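# Swap the gear shaft between the lathe centres

## Task

Remove the gear shaft currently held between the centres of the closer station and set it down on the bench surface. Then fit the second gear shaft between those same centres so that its gear meshes with the master gear, and release it at the end.

## Robot and tools

Robot: two arms, left_arm and right_arm, each with six joints and a two-finger gripper. Only the arm names say left or right; they do not match the sides of a camera picture.

Scene frame: one frame is shared by both arms. Its origin sits on the table surface midway between the arms. +x runs outward across the table, +z goes up, and left_arm is on the +y side. Positions are in metres and orientations are quaternions in w,x,y,z order. The printed hand position can be somewhat wrong, and the error grows at long reach.

Gripper: the fingers extend along the gripper's own +z axis and close along its y axis. The reported end_effector_position is the point between the finger pads, roughly 1 cm back from the tips.

Tool execute_actions. Its argument actions is a list holding at most one item. An empty list sends nothing and only reports the state. An item with rows is a motion. rows is a list of 1 to 15 rows, and steps (1 to 15, default 15) gives the number of control steps, each 1/30 s. Each row covers one step, and if there are fewer rows than steps the last row keeps being applied. An item with only steps (up to 300) is a wait: no new command is sent, and it returns after that many steps have passed since the previous result. The optional pictures flag (true/false) switches the camera images in the result on or off; they are included by default. A refused call moves nothing.

Row layout: every row has exactly 14 numbers, one flat list for both arms, even if only one of them is supposed to move. Numbers 1 to 6 are left_arm joint targets and number 7 is its opening. Numbers 8 to 13 are right_arm joint targets and number 14 is its opening. Joint order: waist, shoulder, elbow, wrist pitch, wrist yaw, wrist roll. These are absolute target angles in radians, on the same scale as the Joint positions line, not offsets. Stated ranges: waist -2.618 to 3.054, shoulder 0.000 to 3.142, elbow 0.000 to 3.142, wrist pitch -1.571 to 1.571, wrist yaw -1.571 to 1.571, wrist roll -2.094 to 2.094. The true ends can differ by up to 0.036 rad. A call is rejected if a target goes more than 0.036 rad beyond a stated end and also lies further out than the joint's last reported angle. A target beyond the real end is clipped to it, and then the line "joint sent to its limit" appears. That line can refer to an earlier action still running. If the line is missing, that does not prove more travel is available.

Opening: an absolute value from -1 (closed) to +1 (fully open, pad gap 0.094 m). Away from the extremes, the fingers go to where grip_measured would read the commanded value. To hold a part, command less than its grip_measured: about 0.03 lower gives a firm hold, and a smaller difference gives a lighter one. Pads push with about 50 to 62 N at most, and less on thin parts. Readings may be off by about 1 mm, by a fixed amount for each gripper.

Motion limits: each step, a joint target is held within a set lead of the measured angle. The leads are 0.202 rad for the waist, 0.258 for the shoulder, 0.238 for the elbow, 0.573 for wrist pitch, and 0.522 for wrist yaw and wrist roll. If the targets would move a gripper more than 70 mm from where it is, they are all scaled back. Distant targets therefore need several actions.

Between calls: the arms keep heading for the last row sent, even while you are composing a reply. Motion stops once every arm has nearly stopped or is blocked, or once a step is HELD. After that, only a new action moves them further, although fingers still finish opening or closing.

Result lines: the state line shows left_arm: … | right_arm: … with each gripper's position and quaternion. Joint positions and Joint velocities list the six joints per arm (rad, rad/s) and then the pad gap (m, m/s). grip_measured is the finger opening on the command scale. "joint command not followed" means the clearance check altered or blocked some joint targets, while the rest of the row was carried out. HELD marks steps on which all or part of your row was not sent. MOTOR HOT appears from 75 °C. OVER-TEMPERATURE FAULT means an arm was halted: at 90 °C for 10 s, or at 100 °C its motors and gripper go limp and the arm drops. Holding a load warms the motors, including while you think.

Tool zoom_image: camera is one of cam_head_left, cam_head_right, cam_left_wrist, cam_right_wrist (each 504x504). region is [x0, y0, x1, y1] in image pixels, with the origin at the top-left corner, at most 504 by 504. It returns an enlarged view of the latest image.

Tool finished_scene: scene is the number of the current scene. It ends the scene for good and reports whether the task succeeded, so call it only after the new shaft is mounted in mesh and released.

Avoid: dropping or knocking anything off the table, slamming or pushing hard, and letting the arms collide or press on each other. Loose objects may sometimes get a brief push from outside. Move smoothly and keep load-holding time short.

Each tool is called after "Call:" by a JSON object that holds its "op" and its "data".

## Session

Call:
{"op": "execute_actions", "data": {"actions": []}}

Scene clock: 0.00 s of 6800.00 s.
left_arm: end_effector_position=(+0.0806, +0.5619, +0.1795) grip_measured=+1.000 end_effector_quat_wxyz=(-0.267, +0.879, -0.382, -0.100) | right_arm: end_effector_position=(+0.2964, -0.0514, +0.1835) grip_measured=+1.000 end_effector_quat_wxyz=(+0.726, +0.025, +0.687, +0.012)
Joint positions: left_arm=[ 1.36   1.28   1.106 -0.834 -0.141 -1.019  0.094] | right_arm=[ 0.994  1.736  0.498  1.337  0.99  -0.029  0.094]
Joint velocities: left_arm=[-0.007  0.007 -0.002  0.022 -0.037  0.022  0.   ] | right_arm=[-0.002 -0.007 -0.007  0.081  0.066 -0.051  0.   ]
Motor temperatures (°C, as the motors report them): left_arm=[27 27 27 26 24 24] | right_arm=[26 23 23 26 23 25]

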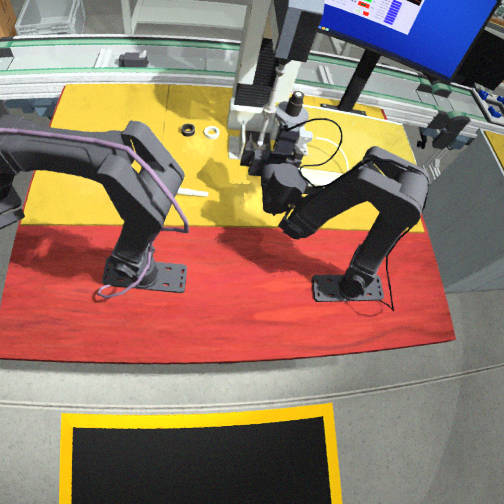

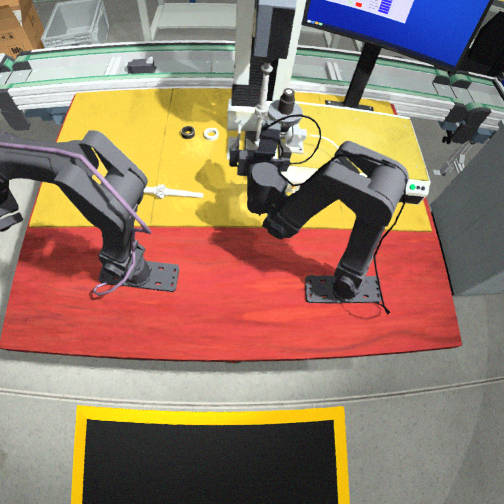

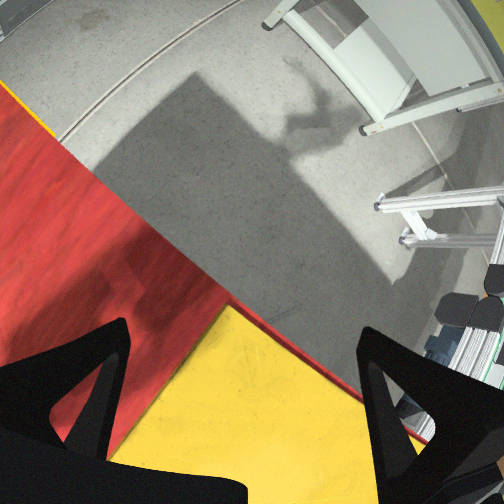

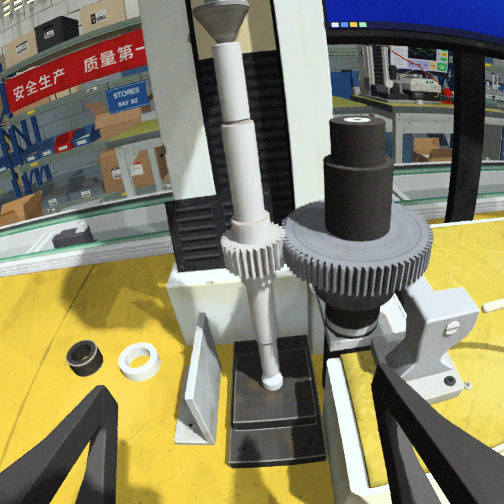

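Call:
{"op": "zoom_image", "data": {"camera": "cam_head_right", "region": [200, 0, 450, 230]}}

Call:
{"op": "execute_actions", "data": {"actions": [{"rows":[[0.8,0.6,0.6,0,0,0,1,0,0.6,0.6,0,0,0,1]]}], "pictures": false}}

Call:
{"op": "execute_actions", "data": {"actions": [{"steps":90}]}}

Region (200, 0, 450, 230) of cam_head_right's 504x504 image, scaled by 2.016, with more detail than that image has; it fills the top 464 rows of this view, and the rest is white.

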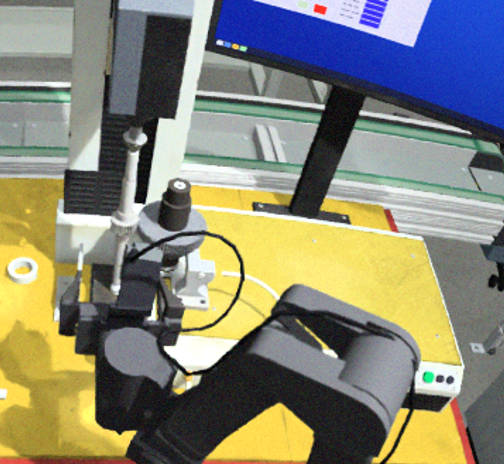

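Scene clock: 8.87 s of 6800.00 s.
left_arm: end_effector_position=(+0.2285, +0.4349, +0.3279) grip_measured=+1.000 end_effector_quat_wxyz=(+0.667, -0.277, +0.657, +0.217) | right_arm: end_effector_position=(+0.2604, -0.2897, +0.3552) grip_measured=+1.000 end_effector_quat_wxyz=(+0.747, +0.036, +0.663, -0.035)
Joint positions: left_arm=[ 0.805  0.602  0.619 -0.035 -0.007 -0.084  0.094] | right_arm=[ 0.01   0.599  0.591  0.128  0.087 -0.003  0.094]
Joint velocities: left_arm=[-0.007 -0.007  0.002  0.168  0.11   0.505  0.   ] | right_arm=[-0.403 -0.73   0.12  -0.183 -0.3    0.037  0.   ]
Motor temperatures (°C, as the motors report them): left_arm=[27 27 28 27 24 24] | right_arm=[26 24 24 27 23 25]
Steps of this call (steps 1 to 90: nothing new was sent; then 5.37 s passed at rest; steps 91 to 105: all 15 steps of this action). Readings (joint positions):
91: left_arm=[1.340 1.252 1.067 -0.759 -0.140 -0.956] | right_arm=[0.967 1.699 0.503 1.244 0.908 -0.023]
92: left_arm=[1.292 1.199 0.999 -0.658 -0.126 -0.877] | right_arm=[0.912 1.635 0.517 1.105 0.796 -0.022]
94: left_arm=[1.167 1.068 0.863 -0.481 -0.091 -0.718] | right_arm=[0.769 1.477 0.552 0.870 0.588 -0.018]
98: left_arm=[0.900 0.767 0.646 -0.238 -0.036 -0.378] | right_arm=[0.460 1.124 0.585 0.451 0.252 -0.012]
105: the state above

Scene clock: 11.87 s of 6800.00 s.
left_arm: end_effector_position=(+0.2285, +0.4349, +0.3349) grip_measured=+1.000 end_effector_quat_wxyz=(+0.667, -0.248, +0.658, +0.246) | right_arm: end_effector_position=(+0.2615, -0.2785, +0.3288) grip_measured=+1.000 end_effector_quat_wxyz=(+0.710, +0.010, +0.704, -0.012)
Joint positions: left_arm=[ 0.805  0.602  0.619 -0.006 -0.007 -0.006  0.094] | right_arm=[ 0.003  0.593  0.595  0.008  0.012 -0.003  0.094]
Joint velocities: left_arm=[ 0.002 -0.012  0.002 -0.051  0.022  0.007  0.   ] | right_arm=[-0.012 -0.017 -0.017  0.007  0.007 -0.066  0.   ]
Motor temperatures (°C, as the motors report them): left_arm=[27 27 28 28 24 24] | right_arm=[26 24 24 28 23 25]
Steps of this call (steps 1 to 30: the robot went on to your last target; steps 31 to 90: nothing new was sent). Readings (joint positions):
1: left_arm=[0.805 0.602 0.619 -0.029 -0.007 -0.069] | right_arm=[0.003 0.584 0.594 0.121 0.077 -0.003]
2: left_arm=[0.805 0.602 0.619 -0.024 -0.007 -0.056] | right_arm=[0.003 0.582 0.595 0.114 0.065 -0.003]
4: left_arm=[0.805 0.602 0.619 -0.017 -0.007 -0.038] | right_arm=[0.003 0.587 0.595 0.076 0.045 -0.003]
8: left_arm=[0.805 0.602 0.619 -0.010 -0.007 -0.019] | right_arm=[0.003 0.593 0.595 0.029 0.025 -0.003]
90: the state above
All arms were judged still, so your last target was given up. Only a new action makes them travel on or press farther. Fingers that are still opening or closing keep moving.

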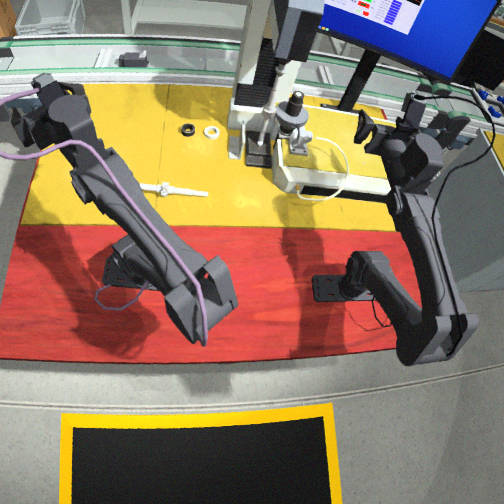

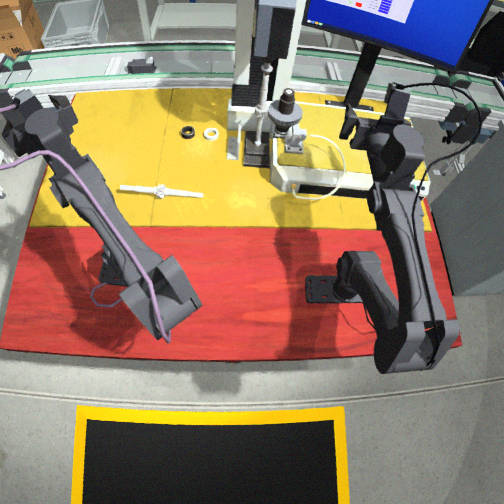

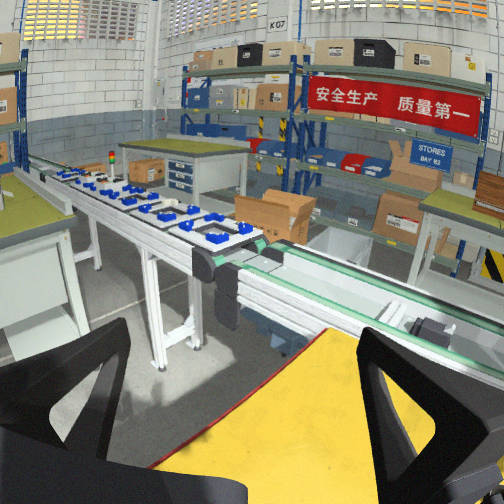

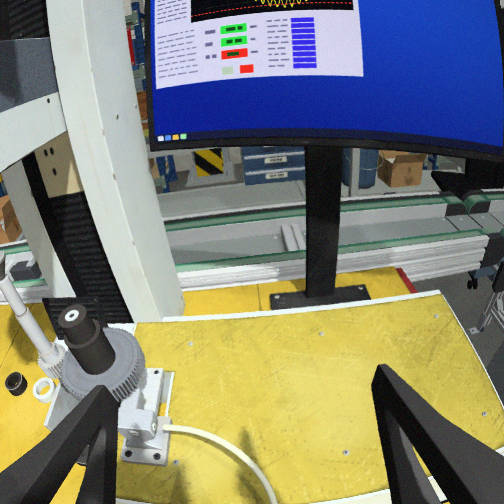

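Call:
{"op": "execute_actions", "data": {"actions": [{"rows":[[0.6,0.7,0.55,0.15,0,0,1,-0.1,0.5,0.5,0,0,0,1],[0.4,0.8,0.5,0.3,0,0,1,-0.2,0.4,0.4,0,0,0,1],[-0.58,1.318,0.262,1.056,0,0,0.2,-0.5,0.2,0.2,0,0,0,1]]}], "pictures": false}}

Call:
{"op": "execute_actions", "data": {"actions": [{"steps":30}]}}

Call:
{"op": "zoom_image", "data": {"camera": "cam_head_right", "region": [100, 20, 340, 240]}}

Scene clock: 27.57 s of 6800.00 s.
left_arm: end_effector_position=(+0.3624, +0.1315, +0.1507) grip_measured=+0.202 end_effector_quat_wxyz=(+0.644, +0.111, +0.750, -0.098) | right_arm: end_effector_position=(+0.1903, -0.3984, +0.2179) grip_measured=+1.000 end_effector_quat_wxyz=(+0.667, +0.186, +0.698, -0.179)
Joint positions: left_arm=[-0.207  1.338  0.259  0.928 -0.008 -0.006  0.056] | right_arm=[-0.494  0.216  0.191 -0.02   0.006 -0.001  0.094]
Joint velocities: left_arm=[-2.132  0.012 -0.007  0.989  0.051  0.037 -0.001] | right_arm=[-0.002  0.012 -0.012  0.007 -0.066  0.022  0.   ]
Motor temperatures (°C, as the motors report them): left_arm=[27 27 29 31 24 24] | right_arm=[26 24 25 30 23 25]
Steps of this call (steps 1 to 90: nothing new was sent; then 12.20 s passed at rest; steps 91 to 105: all 15 steps of this action). Readings (joint positions):
91: left_arm=[0.770 0.612 0.611 0.021 -0.024 -0.006] | right_arm=[-0.013 0.584 0.583 0.014 0.004 -0.003]
92: left_arm=[0.700 0.642 0.597 0.082 -0.025 -0.006] | right_arm=[-0.060 0.547 0.547 0.025 -0.006 -0.003]
94: left_arm=[0.578 0.753 0.525 0.289 -0.020 -0.006] | right_arm=[-0.196 0.395 0.414 0.030 -0.004 -0.003]
98: left_arm=[0.318 1.086 0.327 0.685 -0.020 -0.006] | right_arm=[-0.456 0.216 0.213 -0.000 0.004 -0.002]
105: the state above

Scene clock: 28.57 s of 6800.00 s.
left_arm: end_effector_position=(+0.2975, +0.0046, +0.1809) grip_measured=+0.202 end_effector_quat_wxyz=(+0.655, +0.241, +0.675, -0.238) | right_arm: end_effector_position=(+0.1903, -0.3984, +0.2179) grip_measured=+1.000 end_effector_quat_wxyz=(+0.667, +0.186, +0.698, -0.179)
Joint positions: left_arm=[-0.581  1.338  0.259  1.05   0.011 -0.005  0.056] | right_arm=[-0.494  0.216  0.191 -0.02   0.006 -0.001  0.094]
Joint velocities: left_arm=[-0.027  0.012  0.007  0.022 -0.081 -0.007 -0.   ] | right_arm=[-0.007  0.002 -0.012  0.022 -0.081 -0.022  0.   ]
Motor temperatures (°C, as the motors report them): left_arm=[27 27 29 31 24 24] | right_arm=[26 24 25 30 23 25]
Steps of this call (steps 1 to 30: the robot went on to your last target). Readings (joint positions):
1: left_arm=[-0.283 1.338 0.259 0.956 -0.007 -0.006] | right_arm=[-0.494 0.216 0.191 -0.020 0.006 -0.001]
2: left_arm=[-0.360 1.338 0.259 0.977 -0.006 -0.006] | right_arm=[-0.494 0.216 0.191 -0.020 0.006 -0.001]
4: left_arm=[-0.503 1.338 0.259 1.006 0.000 -0.006] | right_arm=[-0.494 0.216 0.191 -0.020 0.006 -0.001]
8: left_arm=[-0.581 1.338 0.259 1.034 0.014 -0.005] | right_arm=[-0.494 0.216 0.191 -0.020 0.006 -0.001]
30: the state above
All arms were judged still, so your last target was given up. Only a new action makes them travel on or press farther. Fingers that are still opening or closing keep moving.

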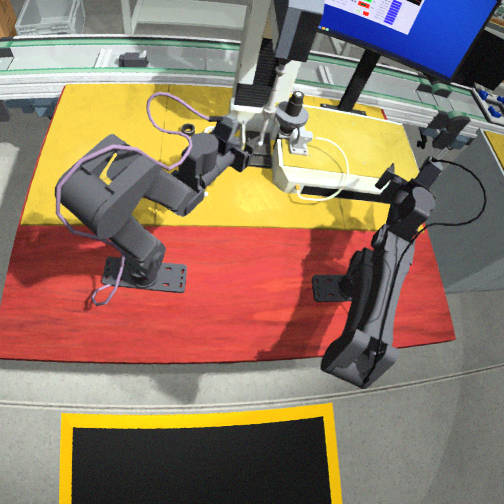

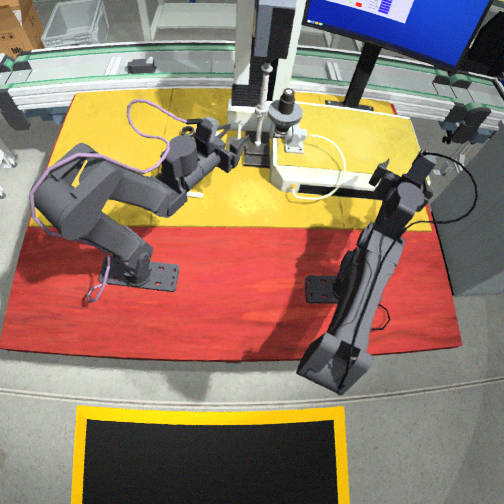

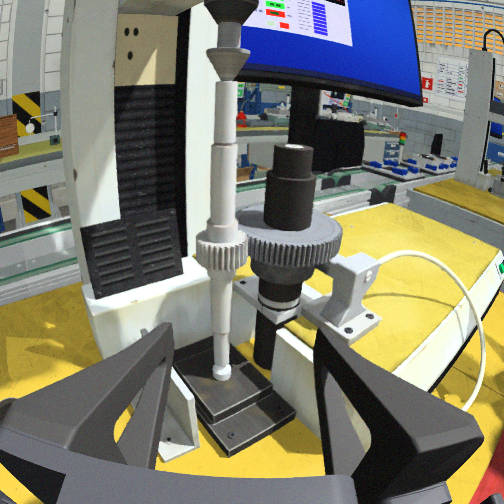

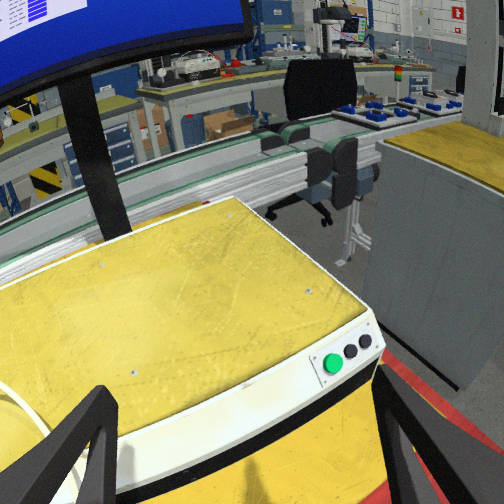

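Region (100, 20, 340, 240) of cam_head_right's 504x504 image, scaled by 2.100, with more detail than that image has; it fills the top 462 rows of this view, and the rest is white.

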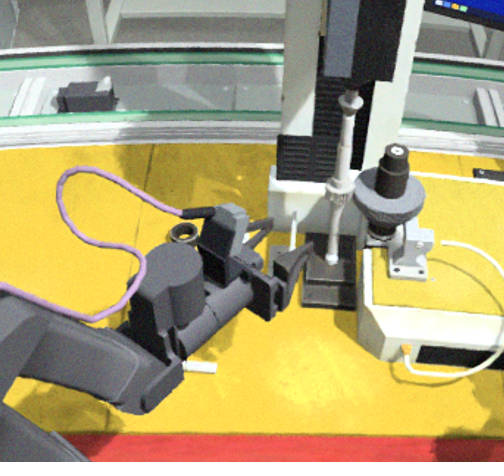

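Call:
{"op": "execute_actions", "data": {"actions": [{"rows":[[-0.57,1.36,0.33,1.03,0,0,0.2,-0.5,0.2,0.2,0,0,0,1],[-0.57,1.36,0.33,1.03,0,0,0.2,-0.5,0.2,0.2,0,0,0,1],[-0.56,1.42,0.44,1,0,0,0.2,-0.5,0.2,0.2,0,0,0,1],[-0.56,1.42,0.44,1,0,0,0.2,-0.5,0.2,0.2,0,0,0,1],[-0.545,1.51,0.561,0.964,0,0,0.2,-0.5,0.2,0.2,0,0,0,1]]}]}}

Scene clock: 36.27 s of 6800.00 s.
left_arm: end_effector_position=(+0.3558, -0.0247, +0.2324) grip_measured=+0.202 end_effector_quat_wxyz=(+0.687, +0.221, +0.650, -0.236) | right_arm: end_effector_position=(+0.1903, -0.3984, +0.2179) grip_measured=+1.000 end_effector_quat_wxyz=(+0.667, +0.186, +0.698, -0.179)
Joint positions: left_arm=[-0.55   1.494  0.549  1.002  0.009 -0.005  0.056] | right_arm=[-0.494  0.216  0.191 -0.02   0.006 -0.001  0.094]
Joint velocities: left_arm=[ 0.002  0.007 -0.002 -0.066  0.051  0.022 -0.001] | right_arm=[-0.007 -0.022  0.002 -0.022 -0.007 -0.007  0.   ]
Motor temperatures (°C, as the motors report them): left_arm=[27 28 29 32 24 24] | right_arm=[26 24 25 31 23 25]
Steps of this call (steps 1 to 90: nothing new was sent; then 4.20 s passed at rest; steps 91 to 105: all 15 steps of this action). Readings (joint positions):
91: left_arm=[-0.580 1.338 0.264 1.047 0.011 -0.005] | right_arm=[-0.494 0.216 0.191 -0.020 0.006 -0.001]
92: left_arm=[-0.579 1.342 0.275 1.045 0.011 -0.005] | right_arm=[-0.494 0.216 0.191 -0.020 0.006 -0.001]
94: left_arm=[-0.573 1.377 0.342 1.032 0.011 -0.005] | right_arm=[-0.494 0.216 0.191 -0.020 0.006 -0.001]
98: left_arm=[-0.553 1.490 0.535 1.017 0.010 -0.005] | right_arm=[-0.494 0.216 0.191 -0.020 0.006 -0.001]
105: the state above

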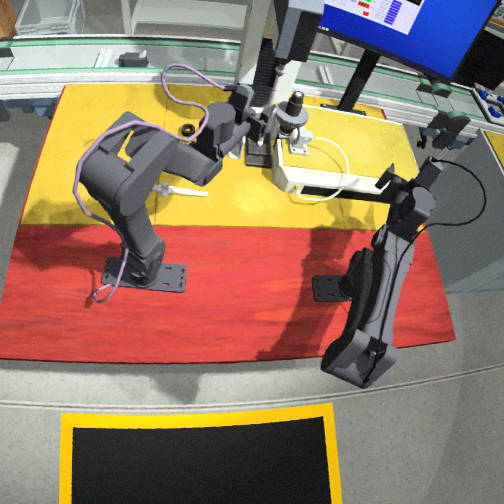

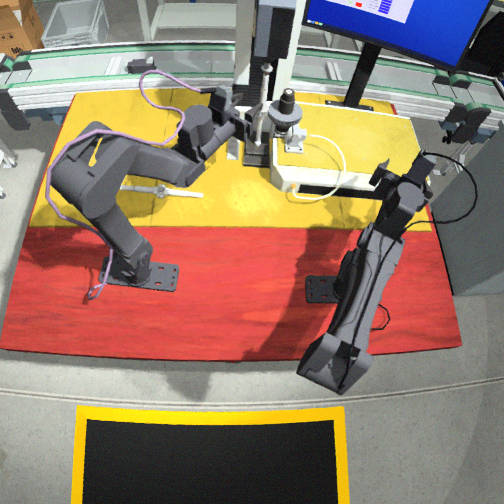

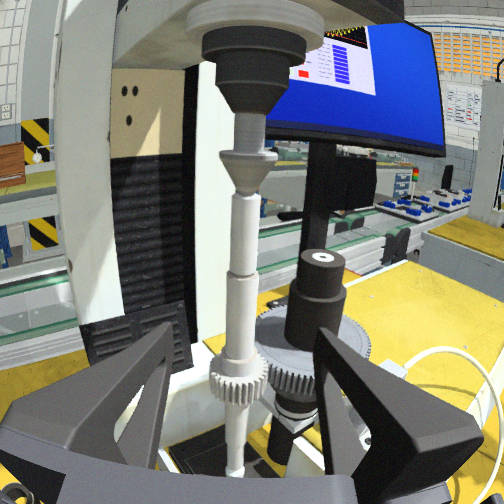

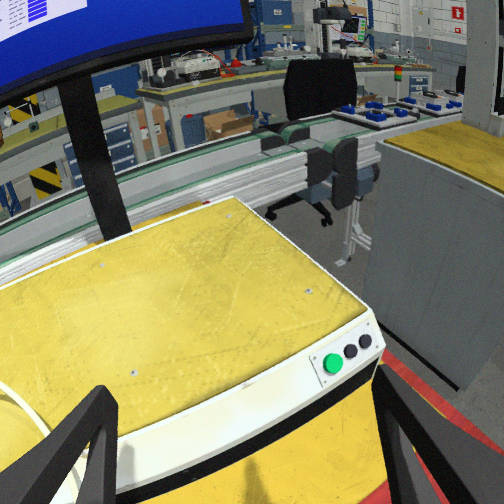

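Call:
{"op": "execute_actions", "data": {"actions": [{"rows":[[-0.548,1.55,0.6,0.95,0,0,-0.1,-0.5,0.2,0.2,0,0,0,1],[-0.548,1.55,0.6,0.95,0,0,-0.1,-0.5,0.2,0.2,0,0,0,1],[-0.548,1.6,0.65,0.95,0,0,-0.1,-0.5,0.2,0.2,0,0,0,1],[-0.548,1.6,0.65,0.95,0,0,-0.1,-0.5,0.2,0.2,0,0,0,1],[-0.548,1.65,0.7,0.95,0,0,-0.1,-0.5,0.2,0.2,0,0,0,1],[-0.548,1.65,0.7,0.95,0,0,-0.1,-0.5,0.2,0.2,0,0,0,1],[-0.548,1.7,0.745,0.95,0,0,-0.1,-0.5,0.2,0.2,0,0,0,1]]}]}}

Scene clock: 43.83 s of 6800.00 s.
left_arm: end_effector_position=(+0.3938, -0.0536, +0.2132) grip_measured=-0.098 end_effector_quat_wxyz=(+0.670, +0.226, +0.668, -0.231) | right_arm: end_effector_position=(+0.1903, -0.3984, +0.2179) grip_measured=+1.000 end_effector_quat_wxyz=(+0.667, +0.186, +0.698, -0.179)
Joint positions: left_arm=[-0.55   1.691  0.719  0.976  0.009 -0.005  0.042] | right_arm=[-0.494  0.216  0.191 -0.02   0.006 -0.001  0.094]
Joint velocities: left_arm=[-0.017  0.007  0.002 -0.066 -0.066 -0.051 -0.   ] | right_arm=[-0.002 -0.007 -0.007 -0.081 -0.11  -0.022  0.   ]
Motor temperatures (°C, as the motors report them): left_arm=[27 28 29 32 24 24] | right_arm=[26 24 26 32 23 25]
Steps of this call (steps 1 to 15: the robot went on to your last target; steps 16 to 90: nothing new was sent; then 4.07 s passed at rest; steps 91 to 105: all 15 steps of this action). Readings (joint positions):
91: left_arm=[-0.550 1.499 0.552 0.995 0.009 -0.005] | right_arm=[-0.494 0.216 0.191 -0.020 0.006 -0.001]
92: left_arm=[-0.550 1.510 0.561 0.995 0.009 -0.005] | right_arm=[-0.494 0.216 0.191 -0.020 0.006 -0.001]
94: left_arm=[-0.550 1.551 0.596 0.992 0.009 -0.005] | right_arm=[-0.494 0.216 0.191 -0.020 0.006 -0.001]
98: left_arm=[-0.550 1.657 0.694 0.987 0.009 -0.005] | right_arm=[-0.494 0.216 0.191 -0.020 0.006 -0.001]
105: the state above

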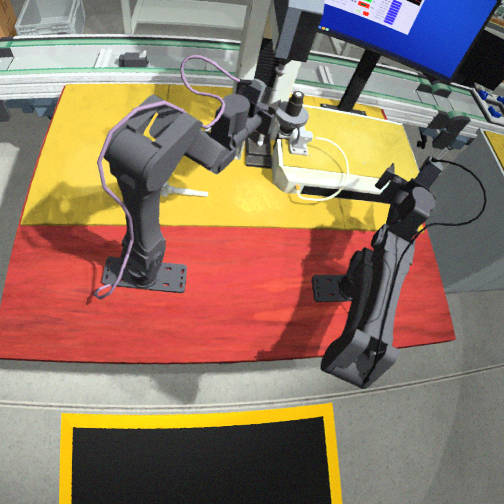

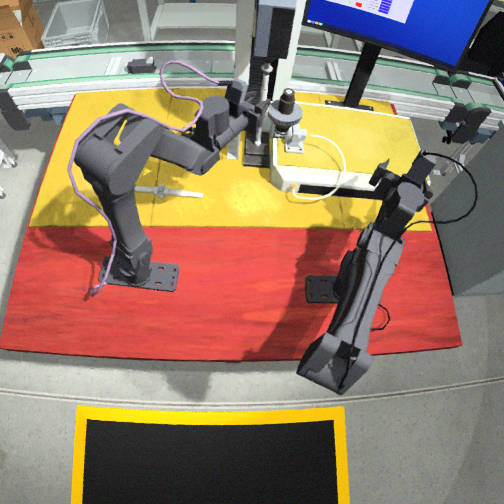

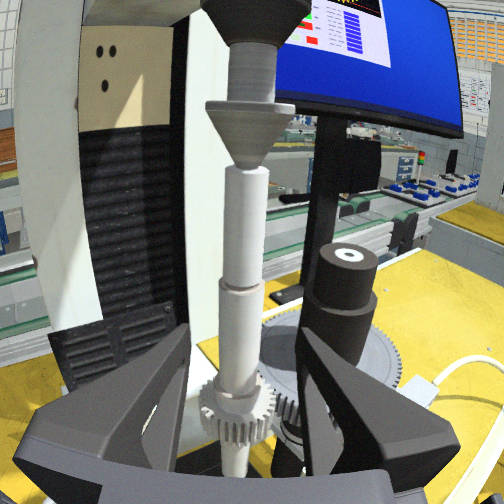

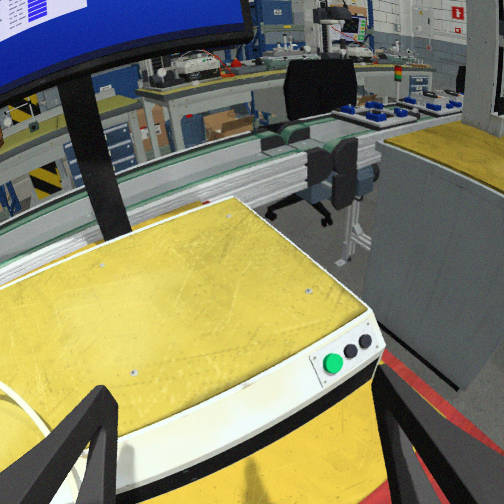

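Call:
{"op": "execute_actions", "data": {"actions": [{"rows":[[-0.545,1.72,0.77,0.95,0,0,-0.2,-0.5,0.2,0.2,0,0,0,1],[-0.545,1.74,0.79,0.95,0,0,-0.3,-0.5,0.2,0.2,0,0,0,1],[-0.545,1.74,0.79,0.95,0,0,-0.4,-0.5,0.2,0.2,0,0,0,1],[-0.545,1.74,0.79,0.95,0,0,-0.5,-0.5,0.2,0.2,0,0,0,1],[-0.545,1.74,0.79,0.95,0,0,-0.55,-0.5,0.2,0.2,0,0,0,1],[-0.545,1.74,0.79,0.95,0,0,-0.6,-0.5,0.2,0.2,0,0,0,1],[-0.545,1.74,0.79,0.95,0,0,-0.65,-0.5,0.2,0.2,0,0,0,1],[-0.545,1.74,0.79,0.95,0,0,-0.72,-0.5,0.2,0.2,0,0,0,1]]}]}}

Scene clock: 50.83 s of 6800.00 s.
left_arm: end_effector_position=(+0.4034, -0.0585, +0.2170) grip_measured=-0.672 end_effector_quat_wxyz=(+0.675, +0.223, +0.665, -0.229) | right_arm: end_effector_position=(+0.1903, -0.3984, +0.2179) grip_measured=+1.000 end_effector_quat_wxyz=(+0.667, +0.186, +0.698, -0.179)
Joint positions: left_arm=[-0.548  1.724  0.764  0.976  0.004 -0.005  0.015] | right_arm=[-0.494  0.216  0.191 -0.02   0.006 -0.001  0.094]
Joint velocities: left_arm=[-0.002 -0.012  0.017 -0.007  0.022  0.037 -0.001] | right_arm=[ 0.007  0.012  0.002 -0.037 -0.037 -0.007  0.   ]
Motor temperatures (°C, as the motors report them): left_arm=[27 28 30 32 24 24] | right_arm=[26 24 26 32 23 25]
Steps of this call (steps 1 to 15: the robot went on to your last target; steps 16 to 90: nothing new was sent; then 3.50 s passed at rest; steps 91 to 105: all 15 steps of this action). Readings (joint positions):
91: left_arm=[-0.550 1.693 0.722 0.976 0.009 -0.005] | right_arm=[-0.494 0.216 0.191 -0.020 0.006 -0.001]
92: left_arm=[-0.550 1.700 0.732 0.976 0.009 -0.005] | right_arm=[-0.494 0.216 0.191 -0.020 0.006 -0.001]
94: left_arm=[-0.550 1.718 0.756 0.976 0.009 -0.005] | right_arm=[-0.494 0.216 0.191 -0.020 0.006 -0.001]
98: left_arm=[-0.548 1.724 0.764 0.976 0.004 -0.005] | right_arm=[-0.494 0.216 0.191 -0.020 0.006 -0.001]
105: the state above

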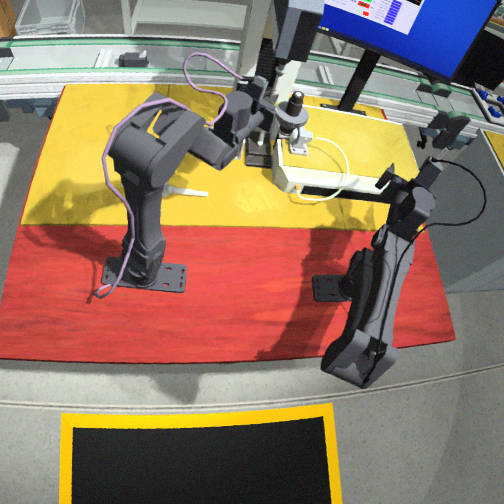

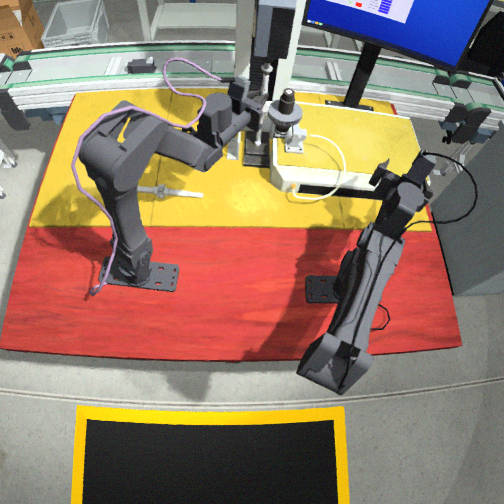

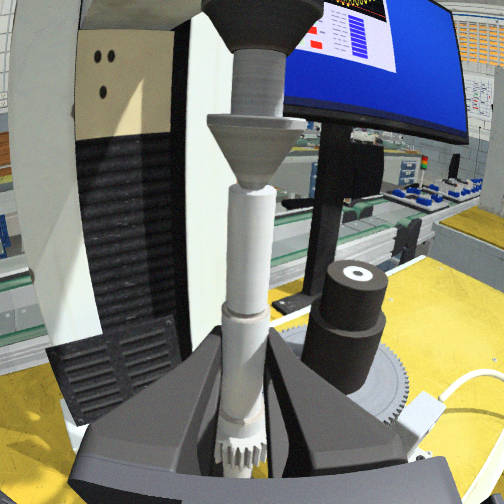

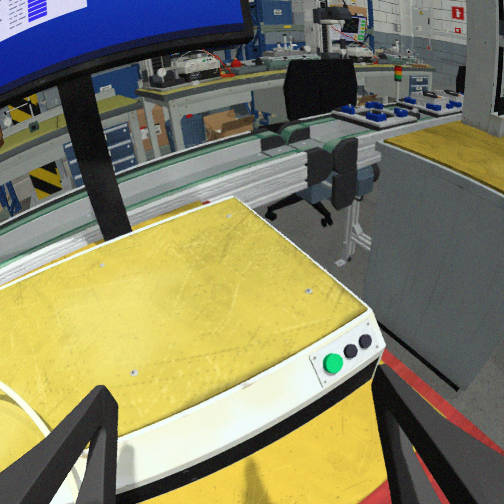

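Call:
{"op": "execute_actions", "data": {"actions": [{"rows":[[-0.545,1.71,0.8,0.95,0,0,-0.72,-0.3,0.2,0.2,0,0,0,1],[-0.545,1.7,0.8,0.94,0,0,-0.72,-0.2,0.2,0.2,0,0,0,1],[-0.545,1.69,0.805,0.93,0,0,-0.72,-0.1,0.2,0.2,0,0,0,1],[-0.545,1.675,0.81,0.92,0,0,-0.72,0.55,0.2,0.2,0,0,0,1]]}], "pictures": false}}

Call:
{"op": "execute_actions", "data": {"actions": [{"steps":15}]}}

Scene clock: 58.00 s of 6800.00 s.
left_arm: end_effector_position=(+0.4035, -0.0586, +0.2176) grip_measured=-0.672 end_effector_quat_wxyz=(+0.667, +0.225, +0.673, -0.227) | right_arm: end_effector_position=(+0.1910, -0.1460, +0.2179) grip_measured=+1.000 end_effector_quat_wxyz=(+0.669, -0.182, +0.700, +0.174)
Joint positions: left_arm=[-0.548  1.707  0.775  0.924  0.004 -0.005  0.015] | right_arm=[ 0.525  0.216  0.191 -0.02  -0.005  0.     0.094]
Joint velocities: left_arm=[-0.017 -0.007  0.002 -0.037  0.022 -0.037 -0.   ] | right_arm=[ 0.725  0.027  0.022  0.022 -0.037  0.007  0.   ]
Motor temperatures (°C, as the motors report them): left_arm=[27 29 30 32 24 24] | right_arm=[26 24 26 33 23 25]
Steps of this call (steps 1 to 15: the robot went on to your last target; steps 16 to 90: nothing new was sent; then 3.67 s passed at rest; steps 91 to 105: all 15 steps of this action). Readings (joint positions):
91: left_arm=[-0.548 1.724 0.765 0.975 0.004 -0.005] | right_arm=[-0.463 0.216 0.191 -0.020 0.018 0.000]
92: left_arm=[-0.548 1.724 0.765 0.974 0.004 -0.005] | right_arm=[-0.396 0.216 0.191 -0.020 0.019 0.000]
94: left_arm=[-0.548 1.718 0.768 0.962 0.004 -0.005] | right_arm=[-0.245 0.216 0.191 -0.020 0.015 0.000]
98: left_arm=[-0.548 1.708 0.774 0.931 0.004 -0.005] | right_arm=[0.055 0.216 0.191 -0.020 0.008 0.000]
105: the state above

Scene clock: 58.50 s of 6800.00 s.
left_arm: end_effector_position=(+0.4035, -0.0586, +0.2178) grip_measured=-0.672 end_effector_quat_wxyz=(+0.667, +0.225, +0.673, -0.227) | right_arm: end_effector_position=(+0.1884, -0.1415, +0.2179) grip_measured=+1.000 end_effector_quat_wxyz=(+0.667, -0.189, +0.698, +0.181)
Joint positions: left_arm=[-0.548  1.706  0.775  0.924  0.004 -0.005  0.015] | right_arm=[ 0.545  0.216  0.191 -0.02  -0.006  0.     0.094]
Joint velocities: left_arm=[ 0.012 -0.017 -0.012  0.007 -0.037 -0.022 -0.001] | right_arm=[-0.002 -0.007  0.002  0.007 -0.037  0.066  0.   ]
Motor temperatures (°C, as the motors report them): left_arm=[27 29 30 32 24 24] | right_arm=[26 24 26 33 23 25]
Steps of this call (steps 1 to 15: the robot went on to your last target). Readings (joint positions):
1: left_arm=[-0.548 1.707 0.775 0.924 0.004 -0.005] | right_arm=[0.541 0.216 0.191 -0.020 -0.006 0.000]
2: left_arm=[-0.548 1.707 0.775 0.924 0.004 -0.005] | right_arm=[0.545 0.216 0.191 -0.020 -0.006 0.000]
4: left_arm=[-0.548 1.707 0.775 0.924 0.004 -0.005] | right_arm=[0.545 0.216 0.191 -0.020 -0.006 0.000]
8: left_arm=[-0.548 1.706 0.775 0.924 0.004 -0.005] | right_arm=[0.545 0.216 0.191 -0.020 -0.006 0.000]
15: the state above

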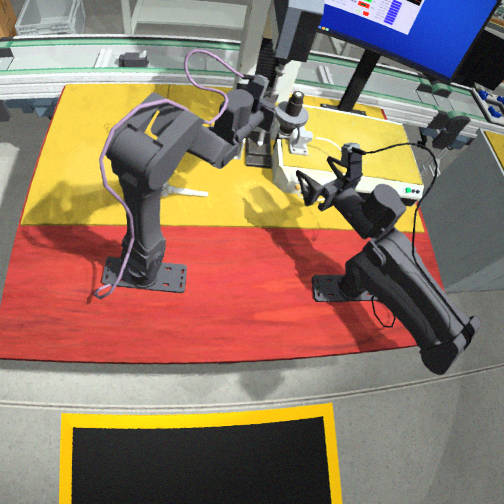

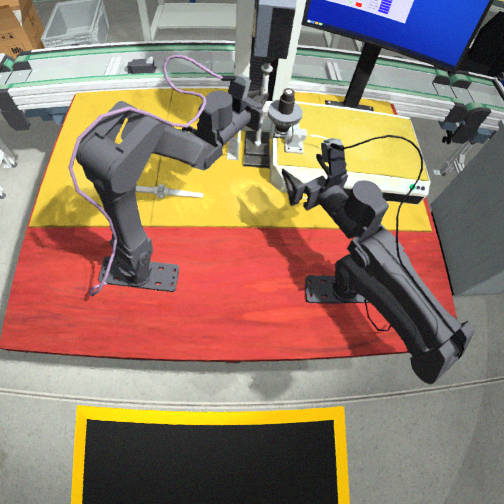

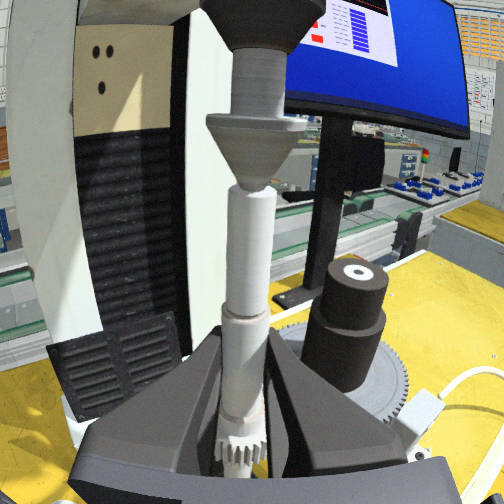

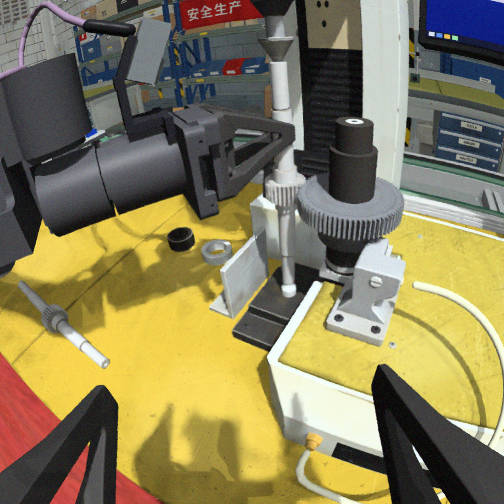

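Call:
{"op": "execute_actions", "data": {"actions": [{"rows":[[-0.545,1.67,0.815,0.96,0,0,-0.72,0.55,0.2,0.2,0,0,0,1],[-0.545,1.66,0.82,1,0,0,-0.72,0.55,0.2,0.2,0,0,0,1],[-0.545,1.65,0.83,1.03,0,0,-0.72,0.55,0.2,0.2,0,0,0,1],[-0.545,1.64,0.84,1.05,0,0,-0.72,0.55,0.2,0.2,0,0,0,1]]}]}}

Scene clock: 62.67 s of 6800.00 s.
left_arm: end_effector_position=(+0.4035, -0.0586, +0.2201) grip_measured=-0.672 end_effector_quat_wxyz=(+0.669, +0.225, +0.671, -0.228) | right_arm: end_effector_position=(+0.1884, -0.1415, +0.2179) grip_measured=+1.000 end_effector_quat_wxyz=(+0.667, -0.189, +0.698, +0.181)
Joint positions: left_arm=[-0.548  1.704  0.777  0.926  0.004 -0.005  0.015] | right_arm=[ 0.545  0.216  0.191 -0.02  -0.006  0.     0.094]
Joint velocities: left_arm=[ 0.002 -0.002  0.002 -0.066 -0.007 -0.007 -0.   ] | right_arm=[-0.002  0.002 -0.002 -0.007 -0.051 -0.066  0.   ]
Motor temperatures (°C, as the motors report them): left_arm=[27 30 31 33 24 24] | right_arm=[26 24 26 33 23 25]
Steps of this call (steps 1 to 15: the robot went on to your last target; steps 16 to 90: nothing new was sent; then 0.67 s passed at rest; steps 91 to 105: all 15 steps of this action). Readings (joint positions):
91: left_arm=[-0.548 1.706 0.775 0.924 0.004 -0.005] | right_arm=[0.545 0.216 0.191 -0.020 -0.006 0.000]
92: left_arm=[-0.548 1.705 0.775 0.925 0.004 -0.005] | right_arm=[0.545 0.216 0.191 -0.020 -0.006 0.000]
94: left_arm=[-0.548 1.704 0.777 0.926 0.004 -0.005] | right_arm=[0.545 0.216 0.191 -0.020 -0.006 0.000]
98: left_arm=[-0.548 1.704 0.777 0.926 0.004 -0.005] | right_arm=[0.545 0.216 0.191 -0.020 -0.006 0.000]
105: the state above

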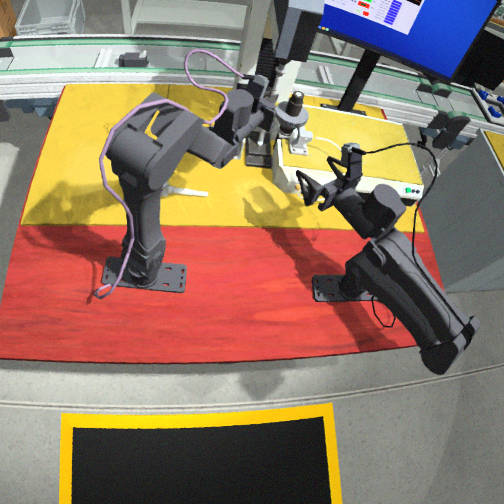

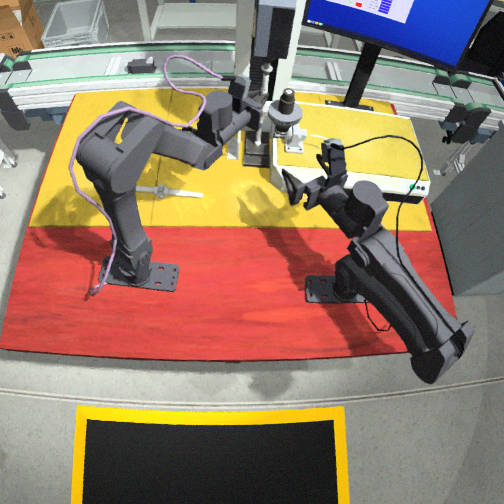

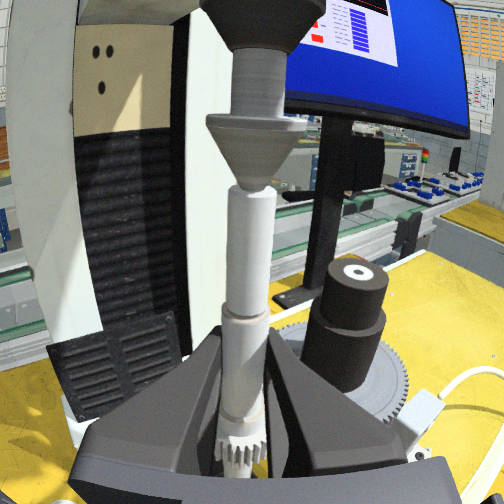

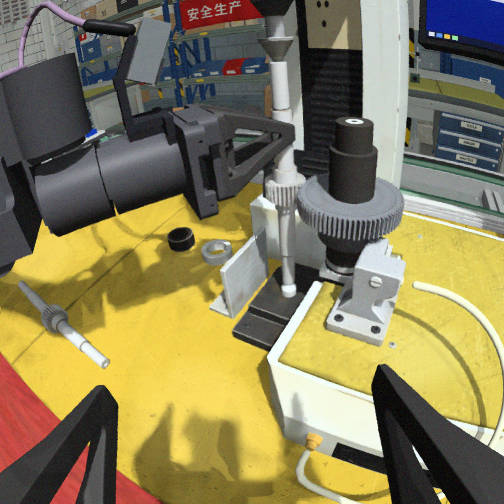

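Call:
{"op": "execute_actions", "data": {"actions": [{"rows":[[-0.548,1.7,0.79,0.95,0,0,-0.72,0.55,0.2,0.5,0.5,0,0,-1]]}]}}

Call:
{"op": "zoom_image", "data": {"camera": "cam_head_left", "region": [360, 150, 460, 230]}}

Scene clock: 68.10 s of 6800.00 s.
left_arm: end_effector_position=(+0.4036, -0.0587, +0.2184) grip_measured=-0.672 end_effector_quat_wxyz=(+0.667, +0.225, +0.673, -0.227) | right_arm: end_effector_position=(+0.1279, -0.1763, +0.4380) grip_measured=-0.982 end_effector_quat_wxyz=(+0.860, -0.120, +0.438, +0.232)
Joint positions: left_arm=[-0.548  1.705  0.777  0.921  0.004 -0.005  0.015] | right_arm=[ 0.545  0.216  0.456  0.388 -0.006  0.     0.001]
Joint velocities: left_arm=[ 0.002 -0.032 -0.012 -0.022  0.037  0.007 -0.001] | right_arm=[ 0.022 -0.012  0.422  0.901 -0.007 -0.007 -0.   ]
Motor temperatures (°C, as the motors report them): left_arm=[27 32 32 36 24 24] | right_arm=[26 24 26 33 23 25]
Steps of this call (steps 1 to 15: the robot went on to your last target; steps 16 to 90: nothing new was sent; then 1.93 s passed at rest; steps 91 to 105: all 15 steps of this action). Readings (joint positions):
91: left_arm=[-0.548 1.705 0.777 0.921 0.004 -0.005] | right_arm=[0.545 0.216 0.194 -0.007 -0.006 0.000]
92: left_arm=[-0.548 1.705 0.777 0.921 0.004 -0.005] | right_arm=[0.545 0.216 0.201 0.013 -0.006 0.000]
94: left_arm=[-0.548 1.705 0.777 0.921 0.004 -0.005] | right_arm=[0.545 0.216 0.230 0.064 -0.006 0.000]
98: left_arm=[-0.548 1.705 0.777 0.921 0.004 -0.005] | right_arm=[0.545 0.216 0.314 0.172 -0.006 0.000]
105: the state above

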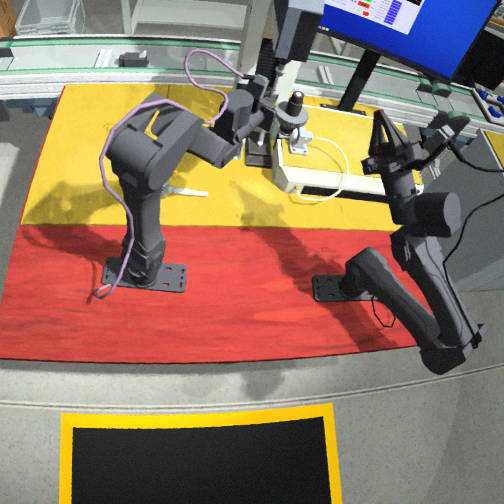

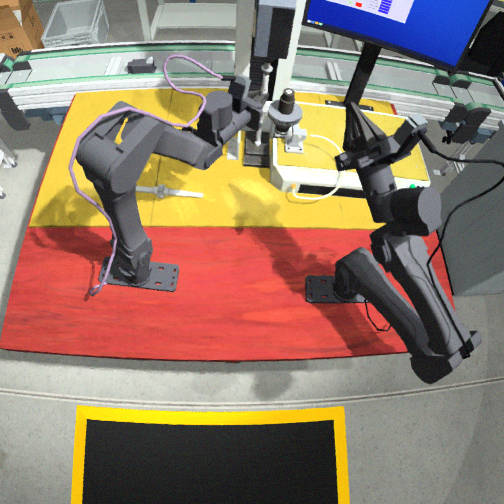

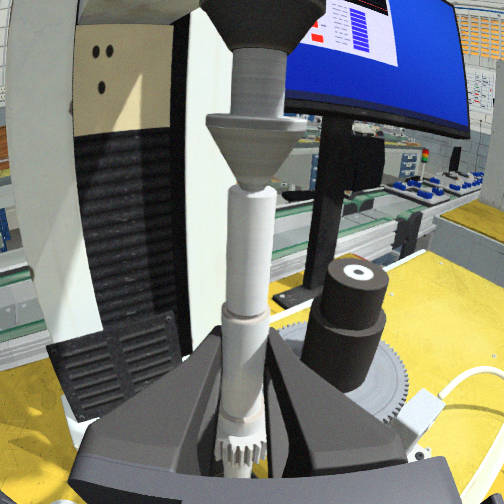

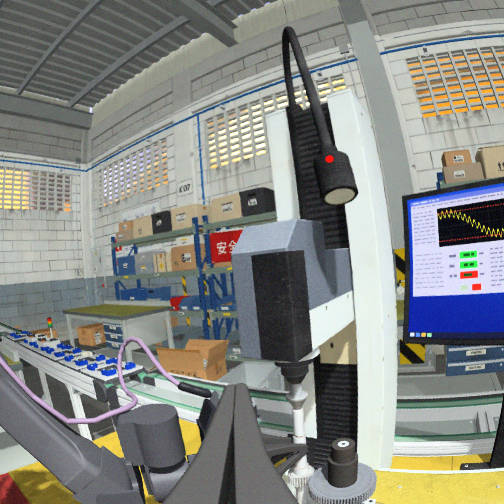

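Region (360, 150, 460, 230) of cam_head_left's 504x504 image, scaled by 5.040, with more detail than that image has; it fills the top 403 rows of this view, and the rest is white.

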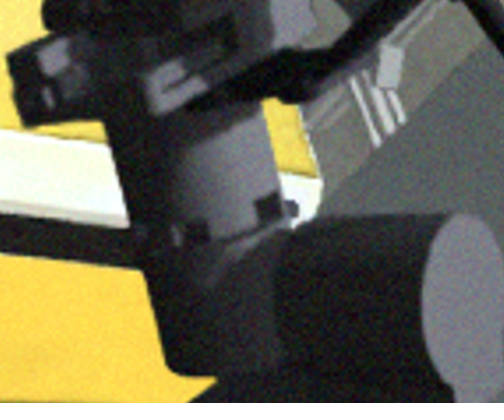

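Call:
{"op": "execute_actions", "data": {"actions": [{"rows":[[-0.548,1.7,0.79,0.95,0,0,-0.72,-0.62,0.783,0.53,-0.53,0,0,-1]]}], "pictures": false}}

Call:
{"op": "execute_actions", "data": {"actions": [{"steps":25}]}}

Scene clock: 73.80 s of 6800.00 s.
left_arm: end_effector_position=(+0.4036, -0.0587, +0.2184) grip_measured=-0.672 end_effector_quat_wxyz=(+0.667, +0.225, +0.673, -0.227) | right_arm: end_effector_position=(+0.2620, -0.2832, +0.1679) grip_measured=-0.982 end_effector_quat_wxyz=(+0.495, +0.019, +0.869, -0.006)
Joint positions: left_arm=[-0.548  1.705  0.777  0.921  0.004 -0.005  0.015] | right_arm=[-0.03   0.764  0.498 -0.269 -0.015  0.     0.001]
Joint velocities: left_arm=[-0.002  0.002  0.002 -0.007 -0.095  0.022 -0.001] | right_arm=[-2.068  0.603 -0.012 -1.985  0.007 -0.051  0.   ]
Motor temperatures (°C, as the motors report them): left_arm=[27 31 31 37 24 24] | right_arm=[26 24 26 33 23 25]
Steps of this call (steps 1 to 30: the robot went on to your last target; steps 31 to 90: nothing new was sent; then 2.20 s passed at rest; steps 91 to 105: all 15 steps of this action). Readings (joint positions):
91: left_arm=[-0.548 1.705 0.777 0.921 0.004 -0.005] | right_arm=[0.529 0.227 0.483 0.461 -0.009 0.000]
92: left_arm=[-0.548 1.705 0.777 0.921 0.004 -0.005] | right_arm=[0.496 0.253 0.493 0.428 -0.009 0.000]
94: left_arm=[-0.548 1.705 0.777 0.921 0.004 -0.005] | right_arm=[0.429 0.326 0.498 0.350 -0.009 0.000]
98: left_arm=[-0.548 1.705 0.777 0.921 0.004 -0.005] | right_arm=[0.297 0.498 0.498 0.156 -0.010 0.000]
105: the state above

Scene clock: 74.63 s of 6800.00 s.
left_arm: end_effector_position=(+0.4036, -0.0587, +0.2184) grip_measured=-0.672 end_effector_quat_wxyz=(+0.667, +0.225, +0.673, -0.227) | right_arm: end_effector_position=(+0.1729, -0.4244, +0.1122) grip_measured=-0.982 end_effector_quat_wxyz=(+0.349, +0.293, +0.882, -0.119)
Joint positions: left_arm=[-0.548  1.705  0.777  0.921  0.004 -0.005  0.015] | right_arm=[-0.615  0.79   0.498 -0.523  0.007  0.001  0.001]
Joint velocities: left_arm=[ 0.002 -0.007  0.007 -0.007  0.037  0.022 -0.001] | right_arm=[-0.017  0.002  0.012  0.022  0.081 -0.081 -0.   ]
Motor temperatures (°C, as the motors report them): left_arm=[27 31 31 37 24 24] | right_arm=[26 24 26 32 23 25]
Steps of this call (steps 1 to 25: the robot went on to your last target). Readings (joint positions):
1: left_arm=[-0.548 1.705 0.777 0.921 0.004 -0.005] | right_arm=[-0.105 0.780 0.498 -0.329 -0.013 0.000]
2: left_arm=[-0.548 1.705 0.777 0.921 0.004 -0.005] | right_arm=[-0.180 0.788 0.498 -0.376 -0.011 0.000]
4: left_arm=[-0.548 1.705 0.777 0.921 0.004 -0.005] | right_arm=[-0.331 0.790 0.498 -0.437 -0.008 0.000]
8: left_arm=[-0.548 1.705 0.777 0.921 0.004 -0.005] | right_arm=[-0.588 0.790 0.498 -0.487 0.005 0.001]
25: the state above

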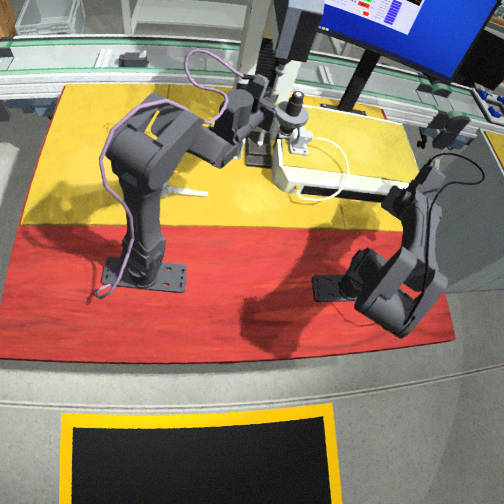

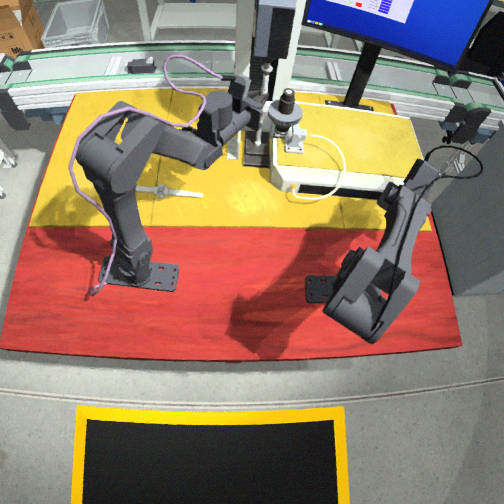

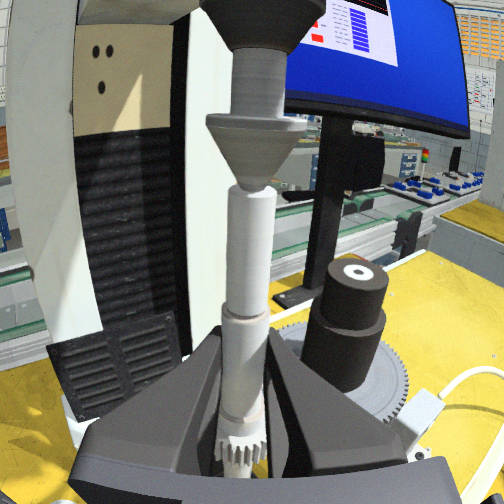

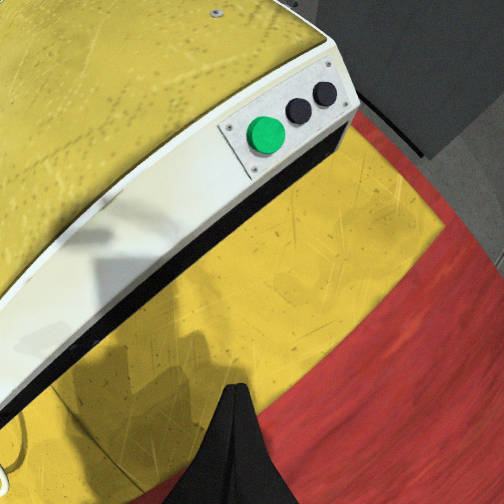

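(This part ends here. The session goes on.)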